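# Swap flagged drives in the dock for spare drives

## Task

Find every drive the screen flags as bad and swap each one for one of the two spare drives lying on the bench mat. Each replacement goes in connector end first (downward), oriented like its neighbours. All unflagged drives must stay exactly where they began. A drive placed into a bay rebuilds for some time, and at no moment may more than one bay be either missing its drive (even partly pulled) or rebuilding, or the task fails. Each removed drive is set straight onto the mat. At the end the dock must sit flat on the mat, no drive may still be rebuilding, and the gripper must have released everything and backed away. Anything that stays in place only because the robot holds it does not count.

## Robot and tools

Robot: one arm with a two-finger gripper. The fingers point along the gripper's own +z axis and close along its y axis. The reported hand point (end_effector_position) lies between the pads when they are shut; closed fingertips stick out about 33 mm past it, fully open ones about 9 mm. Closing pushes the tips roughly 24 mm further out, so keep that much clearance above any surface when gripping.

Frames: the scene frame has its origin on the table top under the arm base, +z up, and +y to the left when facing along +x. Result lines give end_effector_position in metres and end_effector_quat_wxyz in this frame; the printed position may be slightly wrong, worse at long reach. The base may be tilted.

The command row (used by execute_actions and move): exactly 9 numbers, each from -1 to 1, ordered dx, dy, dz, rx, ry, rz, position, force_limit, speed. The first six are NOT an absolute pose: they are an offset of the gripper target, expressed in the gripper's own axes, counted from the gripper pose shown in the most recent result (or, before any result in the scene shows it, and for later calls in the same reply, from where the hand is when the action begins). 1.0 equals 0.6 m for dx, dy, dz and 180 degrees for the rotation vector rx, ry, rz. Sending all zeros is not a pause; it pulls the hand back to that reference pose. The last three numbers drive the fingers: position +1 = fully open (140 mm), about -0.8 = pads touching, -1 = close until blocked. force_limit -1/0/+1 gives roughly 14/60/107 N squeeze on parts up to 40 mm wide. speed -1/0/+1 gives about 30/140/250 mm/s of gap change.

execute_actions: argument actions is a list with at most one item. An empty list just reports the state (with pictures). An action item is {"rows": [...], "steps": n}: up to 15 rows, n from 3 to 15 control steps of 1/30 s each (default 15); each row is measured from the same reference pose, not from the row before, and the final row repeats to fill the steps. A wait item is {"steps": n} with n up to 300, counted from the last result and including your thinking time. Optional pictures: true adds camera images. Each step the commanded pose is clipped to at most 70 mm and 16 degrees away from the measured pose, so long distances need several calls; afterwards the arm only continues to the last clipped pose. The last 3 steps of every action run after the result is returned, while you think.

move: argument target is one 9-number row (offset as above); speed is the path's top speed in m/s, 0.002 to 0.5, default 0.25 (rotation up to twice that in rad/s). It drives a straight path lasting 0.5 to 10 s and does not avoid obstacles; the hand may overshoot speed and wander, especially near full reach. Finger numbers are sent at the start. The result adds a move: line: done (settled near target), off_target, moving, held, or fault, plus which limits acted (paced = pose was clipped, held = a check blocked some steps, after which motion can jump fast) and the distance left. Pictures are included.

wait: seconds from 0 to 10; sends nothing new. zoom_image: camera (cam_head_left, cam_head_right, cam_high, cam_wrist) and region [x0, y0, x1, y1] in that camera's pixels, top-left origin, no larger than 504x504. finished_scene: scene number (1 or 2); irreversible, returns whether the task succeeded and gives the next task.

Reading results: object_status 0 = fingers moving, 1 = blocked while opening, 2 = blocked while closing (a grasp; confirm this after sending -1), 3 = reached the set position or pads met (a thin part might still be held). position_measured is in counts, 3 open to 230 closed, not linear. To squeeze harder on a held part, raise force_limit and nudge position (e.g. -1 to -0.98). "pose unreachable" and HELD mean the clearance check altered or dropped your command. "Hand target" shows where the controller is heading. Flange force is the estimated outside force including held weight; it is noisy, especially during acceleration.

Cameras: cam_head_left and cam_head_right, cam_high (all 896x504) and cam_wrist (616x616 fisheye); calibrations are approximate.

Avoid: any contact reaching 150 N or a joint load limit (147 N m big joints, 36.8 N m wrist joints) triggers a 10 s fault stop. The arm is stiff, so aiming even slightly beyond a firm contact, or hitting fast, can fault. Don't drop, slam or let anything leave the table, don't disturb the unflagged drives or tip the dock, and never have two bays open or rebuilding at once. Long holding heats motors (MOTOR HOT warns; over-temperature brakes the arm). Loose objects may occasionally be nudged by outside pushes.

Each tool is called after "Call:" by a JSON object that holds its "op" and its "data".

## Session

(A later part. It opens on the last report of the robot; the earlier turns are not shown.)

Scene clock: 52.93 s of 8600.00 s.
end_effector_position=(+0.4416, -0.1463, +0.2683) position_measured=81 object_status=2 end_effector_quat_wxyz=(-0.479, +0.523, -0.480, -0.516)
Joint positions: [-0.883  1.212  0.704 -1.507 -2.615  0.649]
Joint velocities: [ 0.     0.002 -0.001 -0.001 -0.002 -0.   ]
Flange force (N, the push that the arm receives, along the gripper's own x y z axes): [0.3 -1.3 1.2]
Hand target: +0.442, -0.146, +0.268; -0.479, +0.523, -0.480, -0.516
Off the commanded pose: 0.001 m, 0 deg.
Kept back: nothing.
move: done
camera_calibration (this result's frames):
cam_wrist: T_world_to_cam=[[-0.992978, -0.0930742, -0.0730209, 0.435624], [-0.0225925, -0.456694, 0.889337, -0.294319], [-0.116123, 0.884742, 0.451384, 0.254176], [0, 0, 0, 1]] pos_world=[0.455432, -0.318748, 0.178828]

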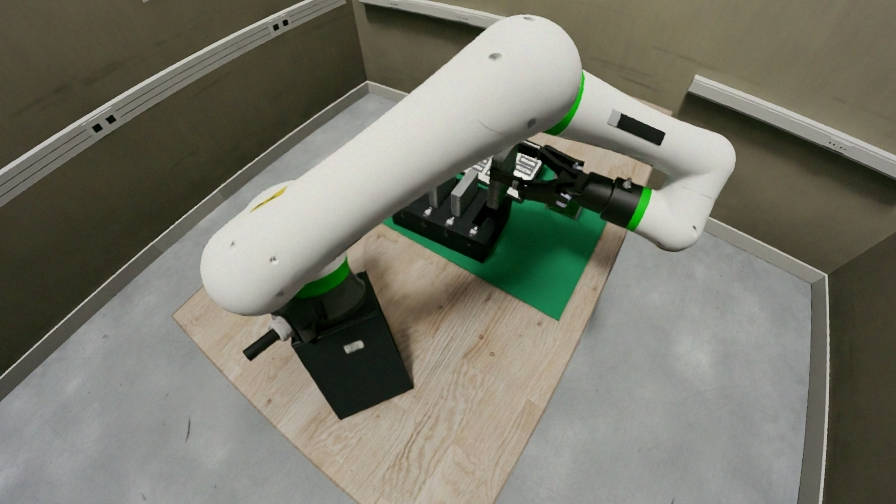

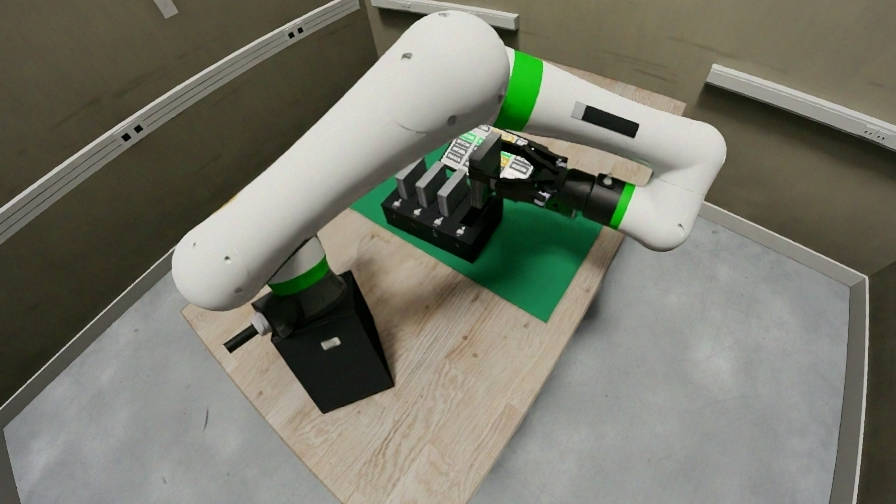

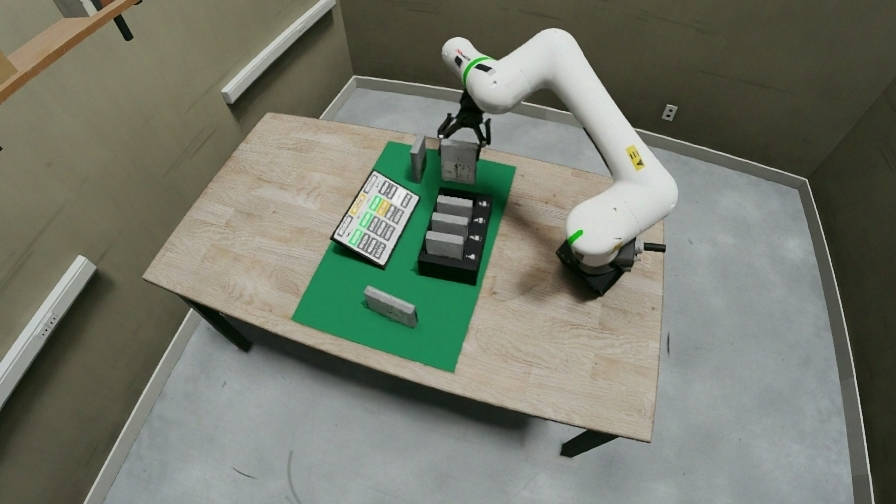

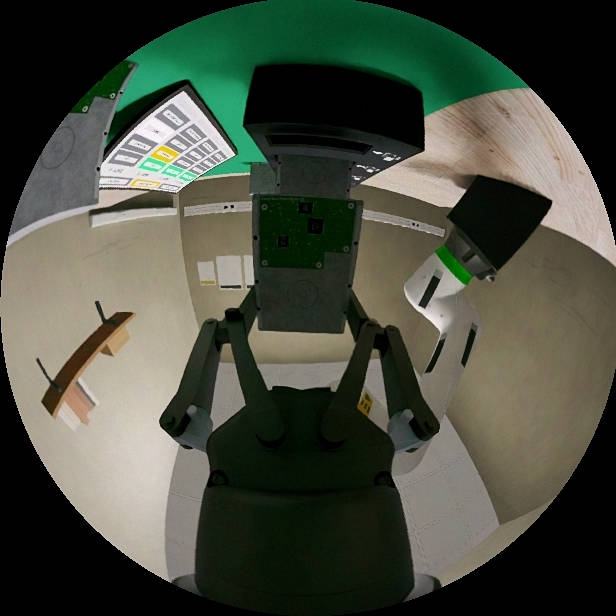

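Call:
{"op": "move", "data": {"target": [0.09,0.003,0.039,0,0,0,-1,1,-0.5], "speed": 0.08}}

Call:
{"op": "zoom_image", "data": {"camera": "cam_wrist", "region": [220, 140, 400, 240]}}

Call:
{"op": "zoom_image", "data": {"camera": "cam_head_right", "region": [420, 150, 540, 250]}}

Scene clock: 54.23 s of 8600.00 s.
end_effector_position=(+0.4381, -0.1234, +0.2140) position_measured=81 object_status=2 end_effector_quat_wxyz=(-0.479, +0.523, -0.480, -0.516)
Joint positions: [-0.81   1.242  0.641 -1.408 -2.543  0.811]
Joint velocities: [ 0.     0.     0.001 -0.     0.001  0.   ]
Flange force (N, the push that the arm receives, along the gripper's own x y z axes): [0.8 0.6 5.7]
Hand target: +0.438, -0.123, +0.214; -0.479, +0.523, -0.480, -0.516
Off the commanded pose: 0.000 m, 0 deg.
Kept back: nothing.
move: done
camera_calibration (this result's frames):
cam_wrist: T_world_to_cam=[[-0.992951, -0.0932893, -0.0731129, 0.430333], [-0.0226115, -0.456428, 0.889473, -0.23566], [-0.116349, 0.884856, 0.451102, 0.258211], [0, 0, 0, 1]] pos_world=[0.452013, -0.295896, 0.124597]

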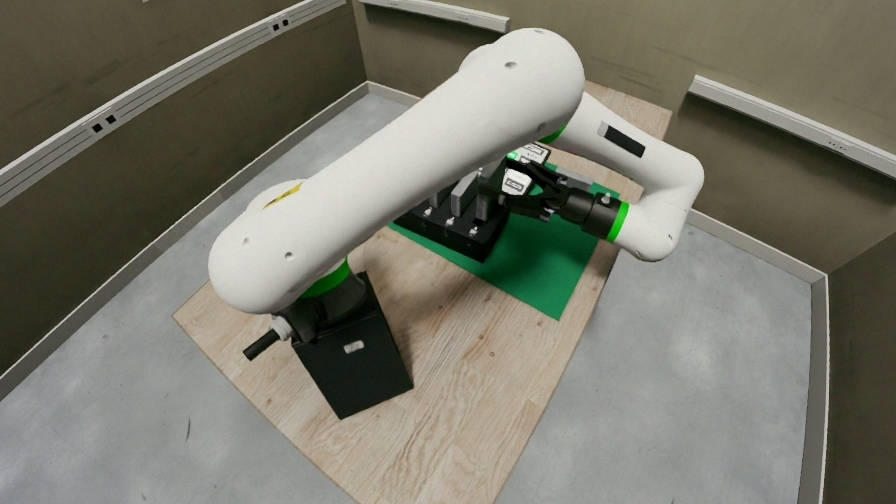

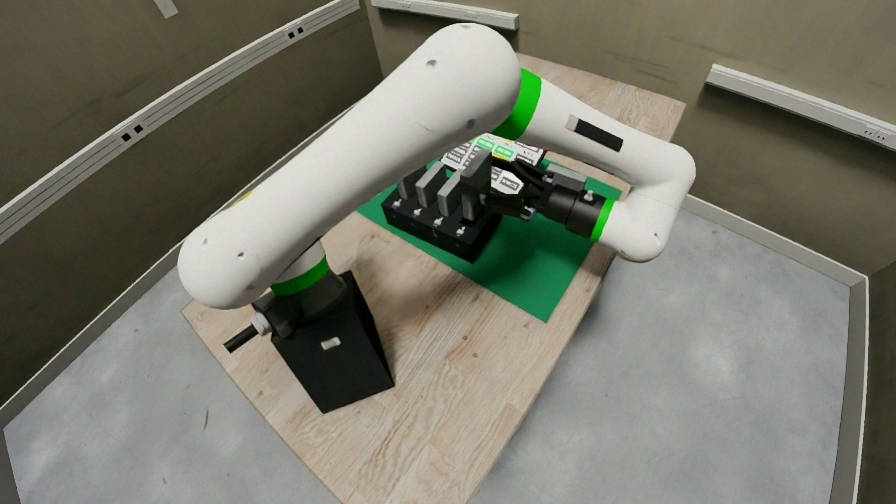

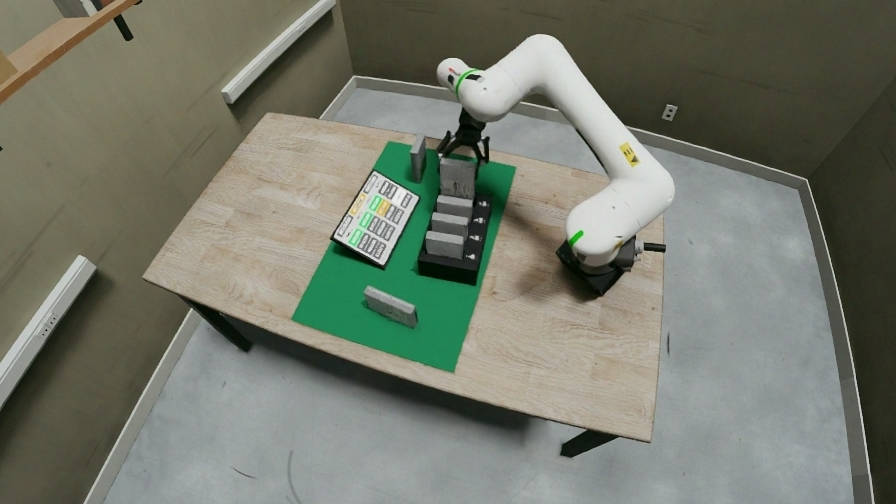

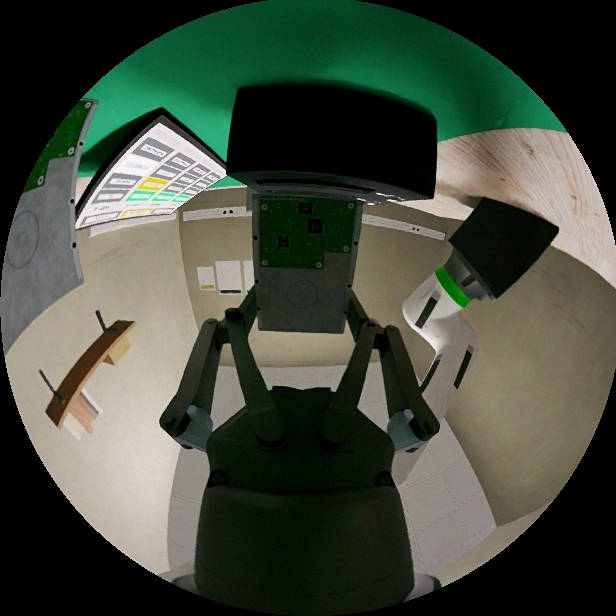

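Region (220, 140, 400, 240) of cam_wrist's 616x616 image, scaled by 2.800, with more detail than that image has.

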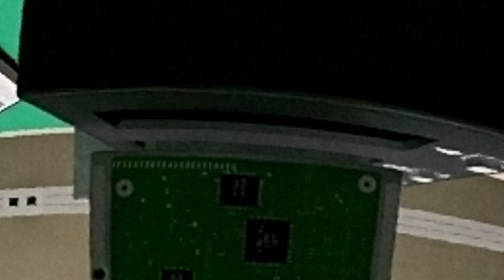

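Region (420, 150, 540, 250) of cam_head_right's 896x504 image, scaled by 4.200, with more detail than that image has.

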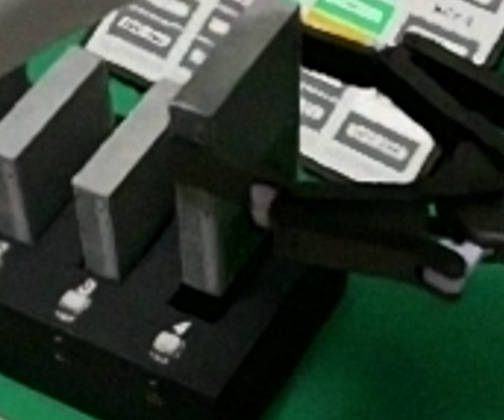

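Call:
{"op": "move", "data": {"target": [0.012,0.007,0,0,0,0.006,-1,1,-0.5], "speed": 0.03}}

Call:
{"op": "zoom_image", "data": {"camera": "cam_wrist", "region": [220, 140, 400, 240]}}

Call:
{"op": "zoom_image", "data": {"camera": "cam_head_right", "region": [420, 150, 540, 250]}}

Scene clock: 55.17 s of 8600.00 s.
end_effector_position=(+0.4340, -0.1238, +0.2068) position_measured=81 object_status=2 end_effector_quat_wxyz=(-0.474, +0.519, -0.485, -0.521)
Joint positions: [-0.806  1.252  0.636 -1.39  -2.537  0.817]
Joint velocities: [ 0.    -0.001  0.    -0.    -0.     0.001]
Flange force (N, the push that the arm receives, along the gripper's own x y z axes): [1.8 1.9 9.1]
Hand target: +0.434, -0.124, +0.207; -0.474, +0.519, -0.485, -0.521
Off the commanded pose: 0.000 m, 0 deg.
Kept back: nothing.
move: done
camera_calibration (this result's frames):
cam_wrist: T_world_to_cam=[[-0.994156, -0.0932857, -0.0543229, 0.422286], [-0.00596161, -0.45501, 0.890466, -0.236746], [-0.107785, 0.885587, 0.451795, 0.257573], [0, 0, 0, 1]] pos_world=[0.44617, -0.296431, 0.117384]

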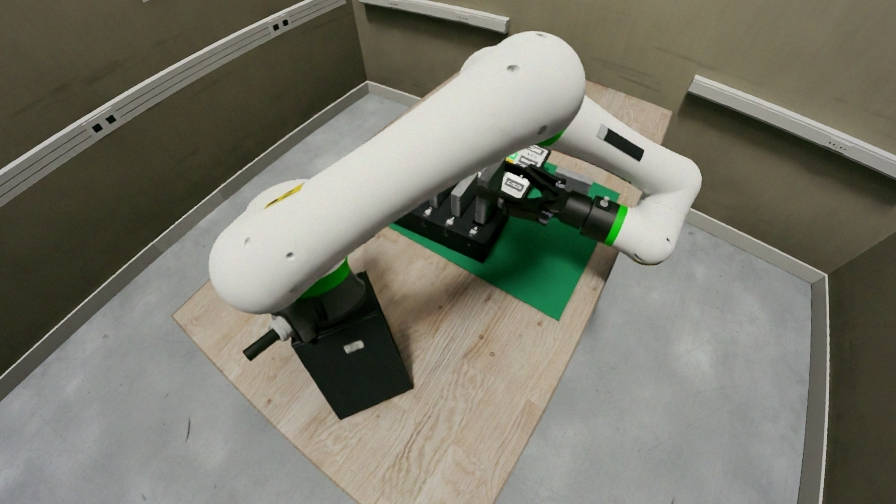

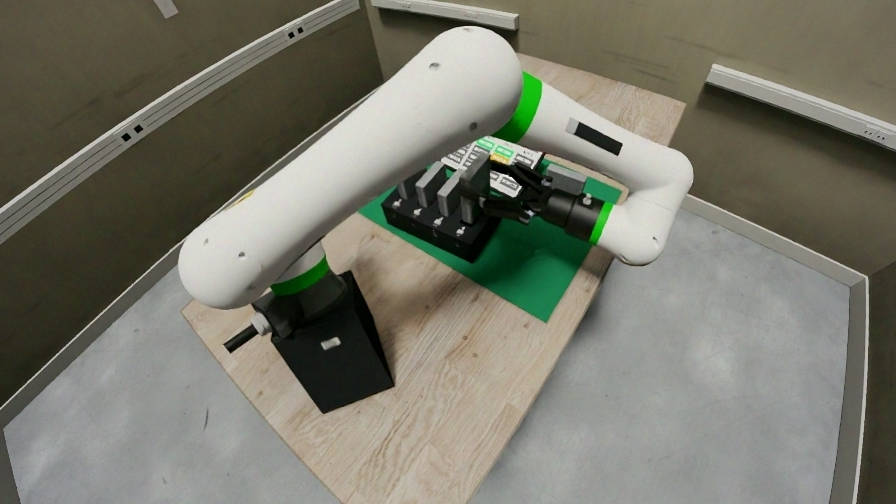

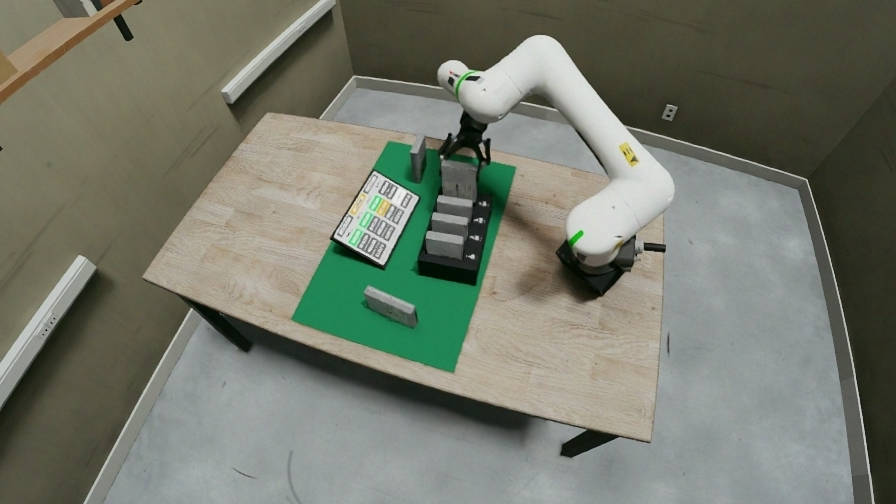

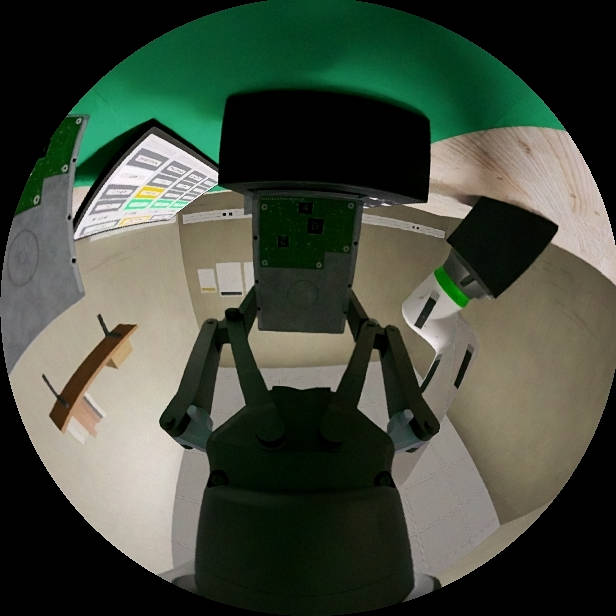

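Region (220, 140, 400, 240) of cam_wrist's 616x616 image, scaled by 2.800, with more detail than that image has.

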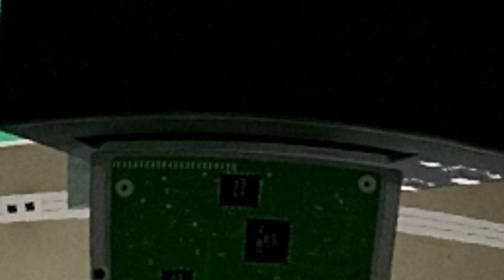

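Region (420, 150, 540, 250) of cam_head_right's 896x504 image, scaled by 4.200, with more detail than that image has.

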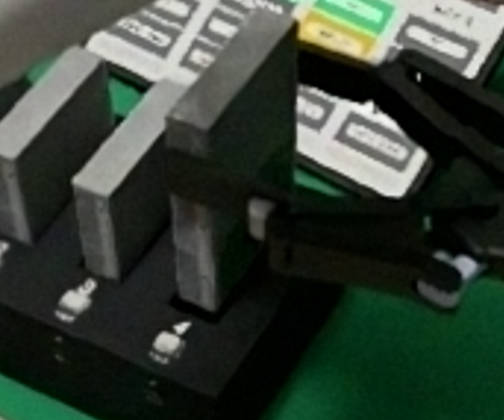

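Aligned.

Call:
{"op": "move", "data": {"target": [0.03,0,0,0,0,0,-1,1,-0.5], "speed": 0.015}}

Scene clock: 58.27 s of 8600.00 s.
end_effector_position=(+0.4338, -0.1239, +0.1888) position_measured=81 object_status=2 end_effector_quat_wxyz=(-0.474, +0.519, -0.485, -0.521)
Joint positions: [-0.791  1.281  0.648 -1.378 -2.522  0.842]
Joint velocities: [ 0.    -0.     0.003 -0.     0.     0.   ]
Flange force (N, the push that the arm receives, along the gripper's own x y z axes): [1.8 -0.4 9.8]
Hand target: +0.434, -0.124, +0.189; -0.474, +0.519, -0.485, -0.521
Off the commanded pose: 0.000 m, 0 deg.
Kept back: nothing.
move: done
camera_calibration (this result's frames):
cam_wrist: T_world_to_cam=[[-0.994151, -0.0933262, -0.0543428, 0.421069], [-0.00596526, -0.454974, 0.890485, -0.220765], [-0.10783, 0.885601, 0.451757, 0.265823], [0, 0, 0, 1]] pos_world=[0.445953, -0.296559, 0.0993823]

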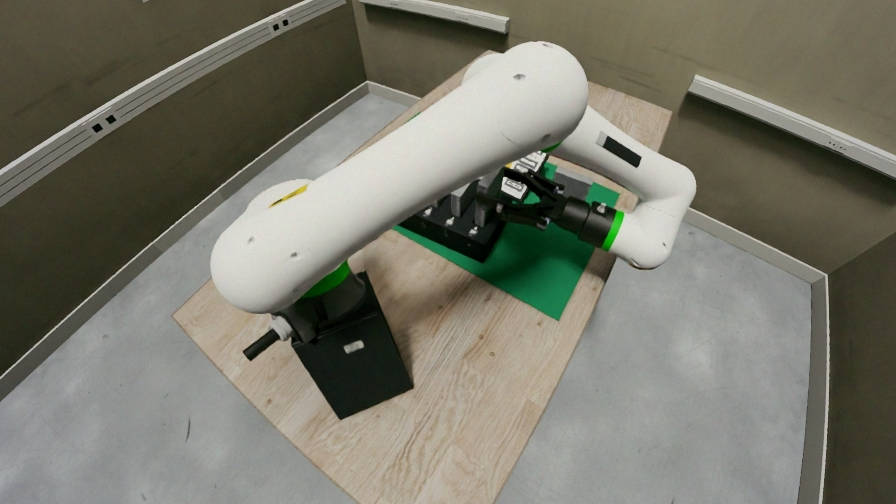

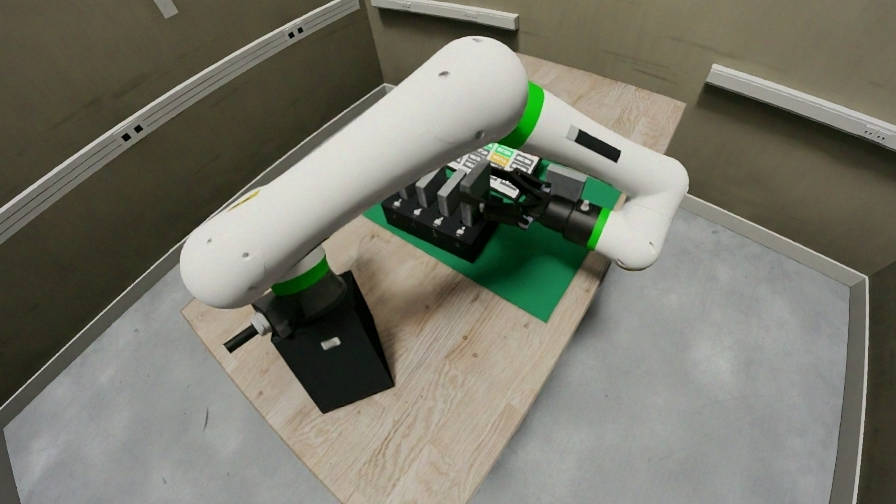

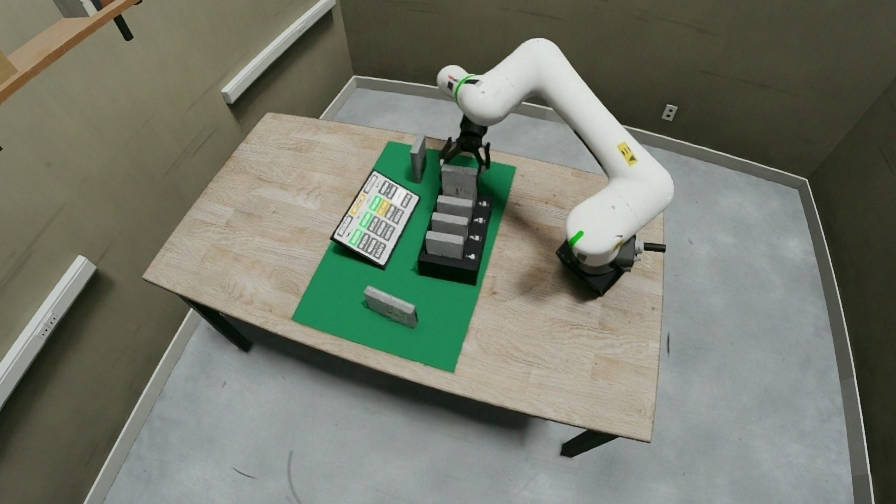

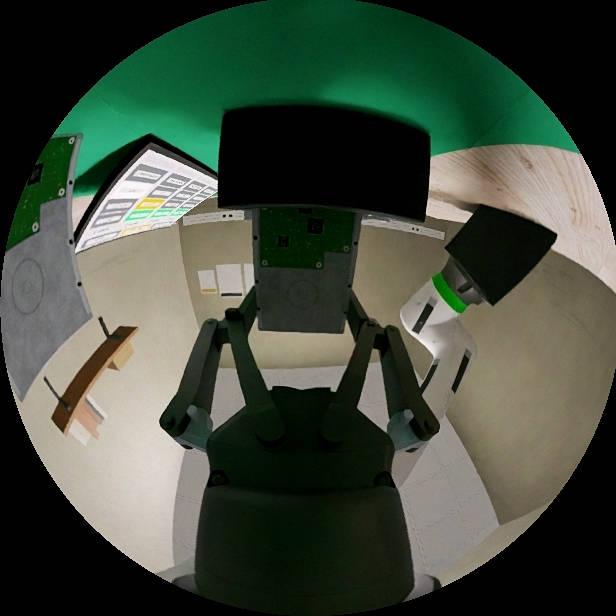

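Seated should be ee≈0.126. Go to 0.134.

Call:
{"op": "move", "data": {"target": [0.091,0,0,0,0,0,-1,1,-0.5], "speed": 0.025}}

Scene clock: 60.90 s of 8600.00 s.
end_effector_position=(+0.4331, -0.1243, +0.1342) position_measured=81 object_status=2 end_effector_quat_wxyz=(-0.474, +0.519, -0.485, -0.521)
Joint positions: [-0.747  1.373  0.696 -1.356 -2.48   0.903]
Joint velocities: [-0.     0.     0.001 -0.    -0.    -0.001]
Flange force (N, the push that the arm receives, along the gripper's own x y z axes): [-22.2 -1.4 17.1]
Hand target: +0.433, -0.124, +0.134; -0.474, +0.519, -0.485, -0.521
Off the commanded pose: 0.000 m, 0 deg.
Kept back: nothing.
move: done
camera_calibration (this result's frames):
cam_wrist: T_world_to_cam=[[-0.994139, -0.0934263, -0.054407, 0.417392], [-0.00598377, -0.454919, 0.890513, -0.172298], [-0.107948, 0.885618, 0.451694, 0.290811], [0, 0, 0, 1]] pos_world=[0.445307, -0.296934, 0.0447848]

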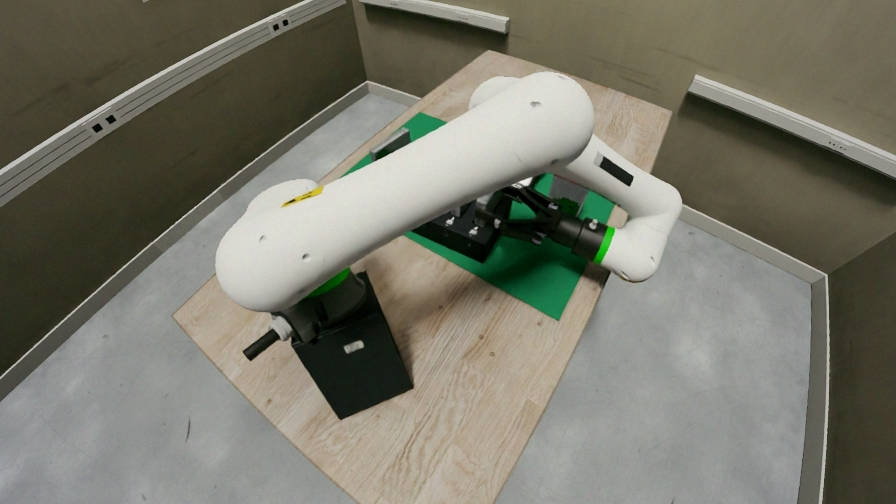

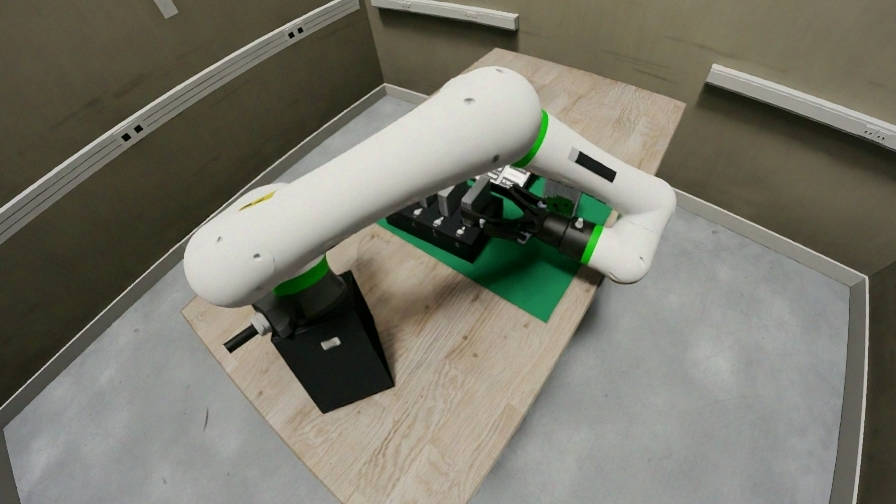

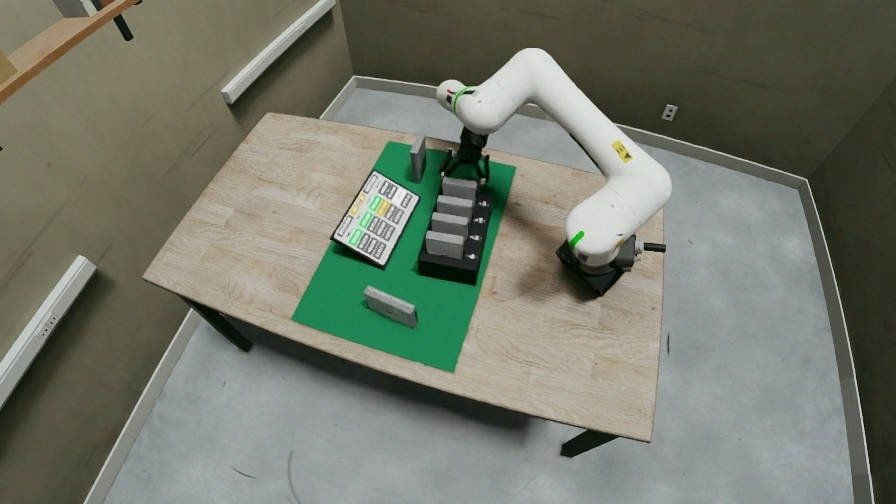

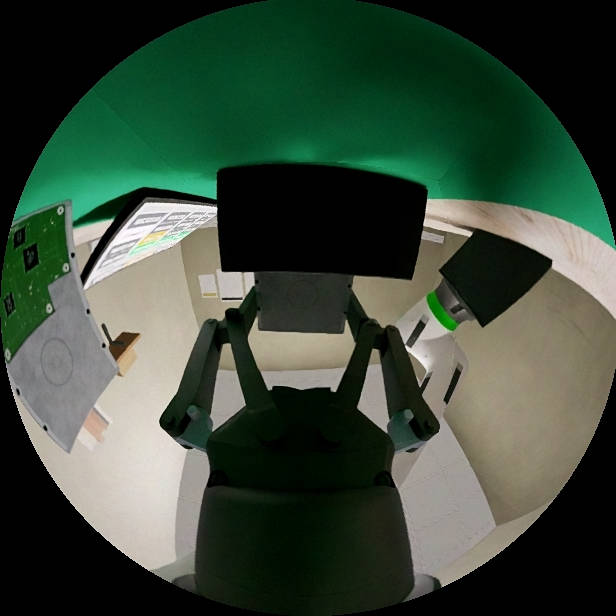

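Call:
{"op": "move", "data": {"target": [0.007,0,0.002,0,0,0,-1,1,-0.5], "speed": 0.01}}

Scene clock: 61.83 s of 8600.00 s.
end_effector_position=(+0.4329, -0.1231, +0.1300) position_measured=81 object_status=2 end_effector_quat_wxyz=(-0.474, +0.519, -0.485, -0.521)
Joint positions: [-0.743  1.378  0.697 -1.354 -2.475  0.909]
Joint velocities: [-0.    -0.    -0.001 -0.    -0.001  0.001]
Flange force (N, the push that the arm receives, along the gripper's own x y z axes): [-18.7 -3.7 -1.4]
Hand target: +0.433, -0.123, +0.130; -0.474, +0.519, -0.485, -0.521
Off the commanded pose: 0.000 m, 0 deg.
Kept back: nothing.
move: done
camera_calibration (this result's frames):
cam_wrist: T_world_to_cam=[[-0.994137, -0.0934374, -0.0544189, 0.417121], [-0.00599137, -0.454903, 0.890521, -0.16802], [-0.107963, 0.885626, 0.451676, 0.291674], [0, 0, 0, 1]] pos_world=[0.445158, -0.295773, 0.0405827]

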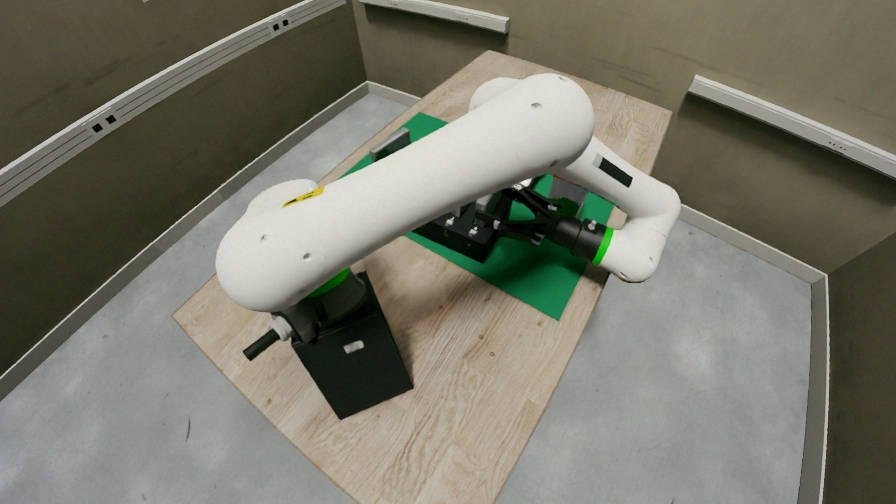

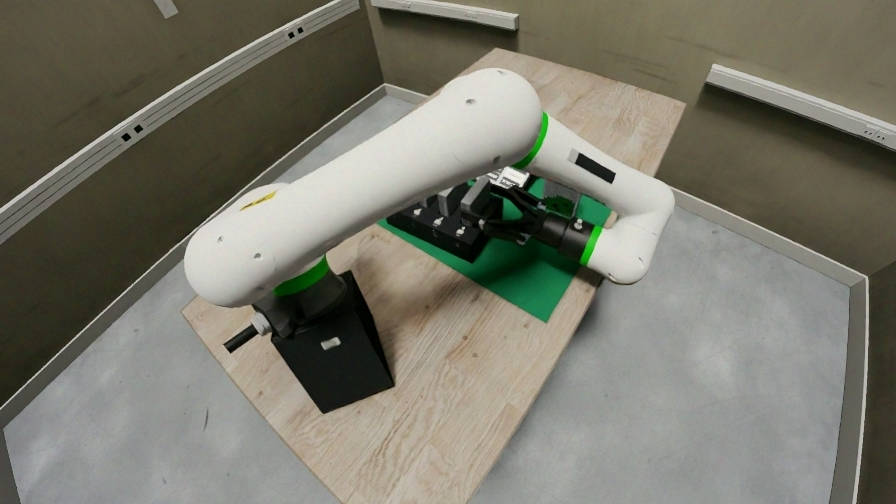

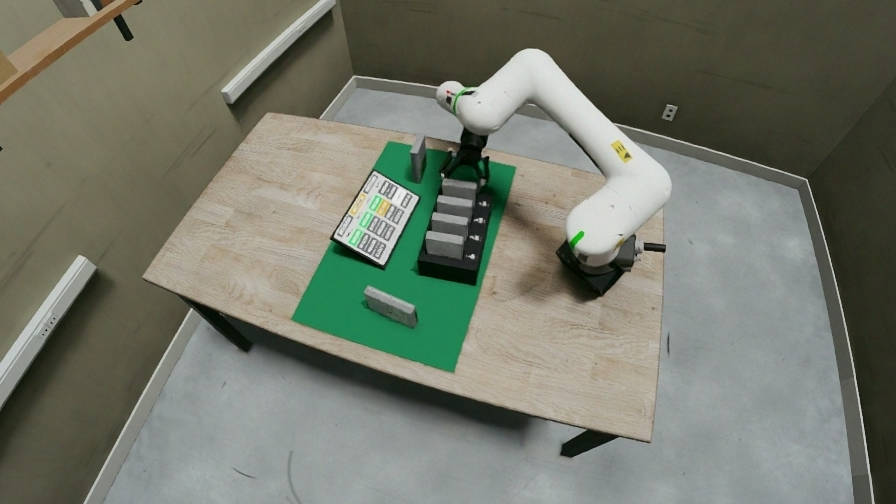

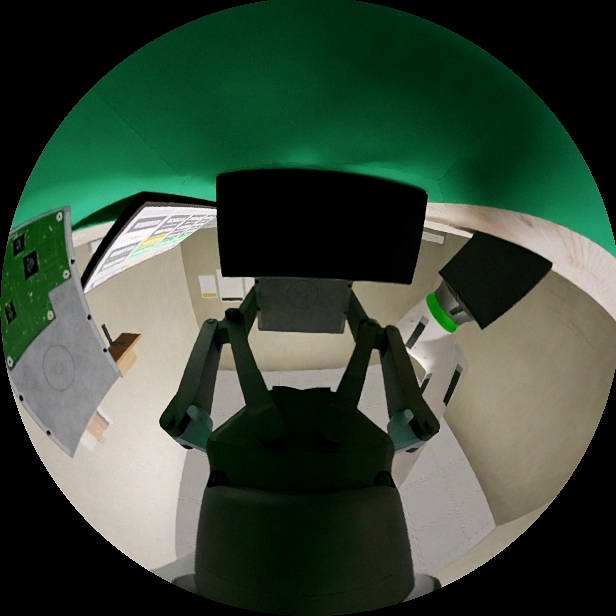

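Call:
{"op": "move", "data": {"target": [0.005,0,0,0,0,0,-1,1,-0.5], "speed": 0.01}}

Scene clock: 62.77 s of 8600.00 s.
end_effector_position=(+0.4329, -0.1231, +0.1269) position_measured=81 object_status=2 end_effector_quat_wxyz=(-0.474, +0.519, -0.485, -0.521)
Joint positions: [-0.74   1.383  0.7   -1.354 -2.473  0.912]
Joint velocities: [ 0.     0.    -0.001 -0.    -0.     0.   ]
Flange force (N, the push that the arm receives, along the gripper's own x y z axes): [3.3 -7.8 6.3]
Hand target: +0.433, -0.123, +0.127; -0.474, +0.519, -0.485, -0.521
Off the commanded pose: 0.000 m, 0 deg.
Kept back: nothing.
move: done
camera_calibration (this result's frames):
cam_wrist: T_world_to_cam=[[-0.994133, -0.0935041, -0.0543747, 0.416903], [-0.00592115, -0.454904, 0.890521, -0.165359], [-0.108003, 0.885618, 0.451681, 0.29305], [0, 0, 0, 1]] pos_world=[0.445128, -0.295771, 0.0375588]

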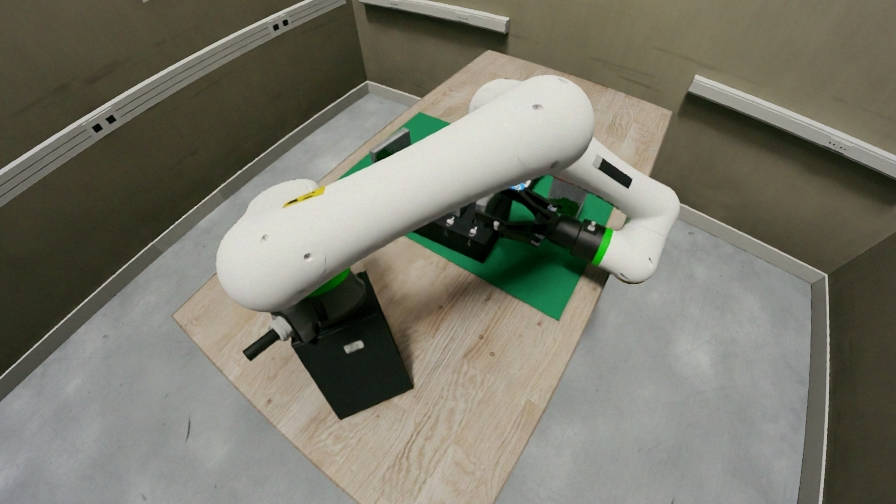

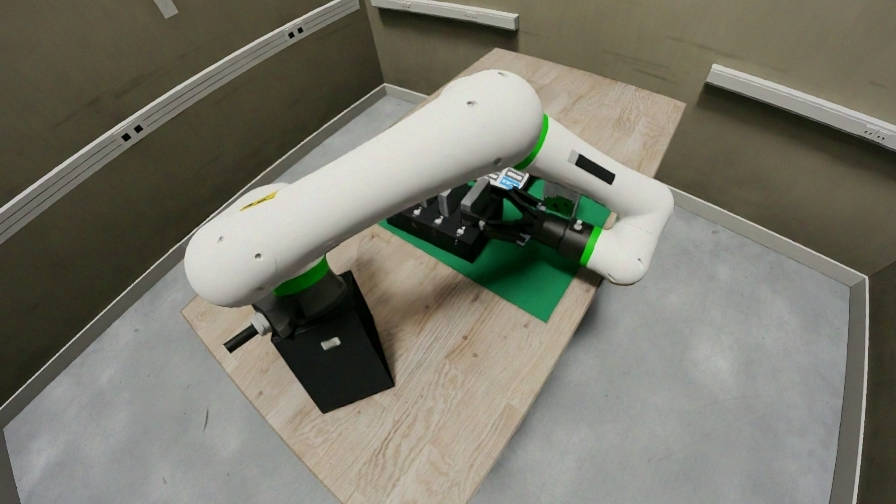

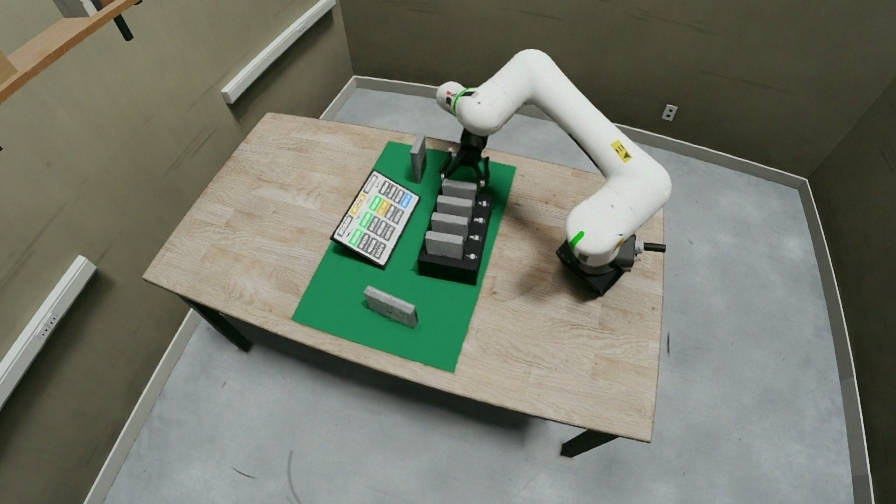

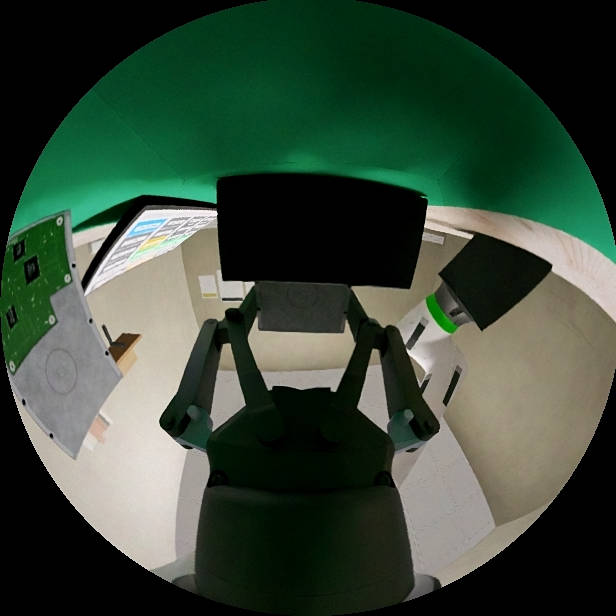

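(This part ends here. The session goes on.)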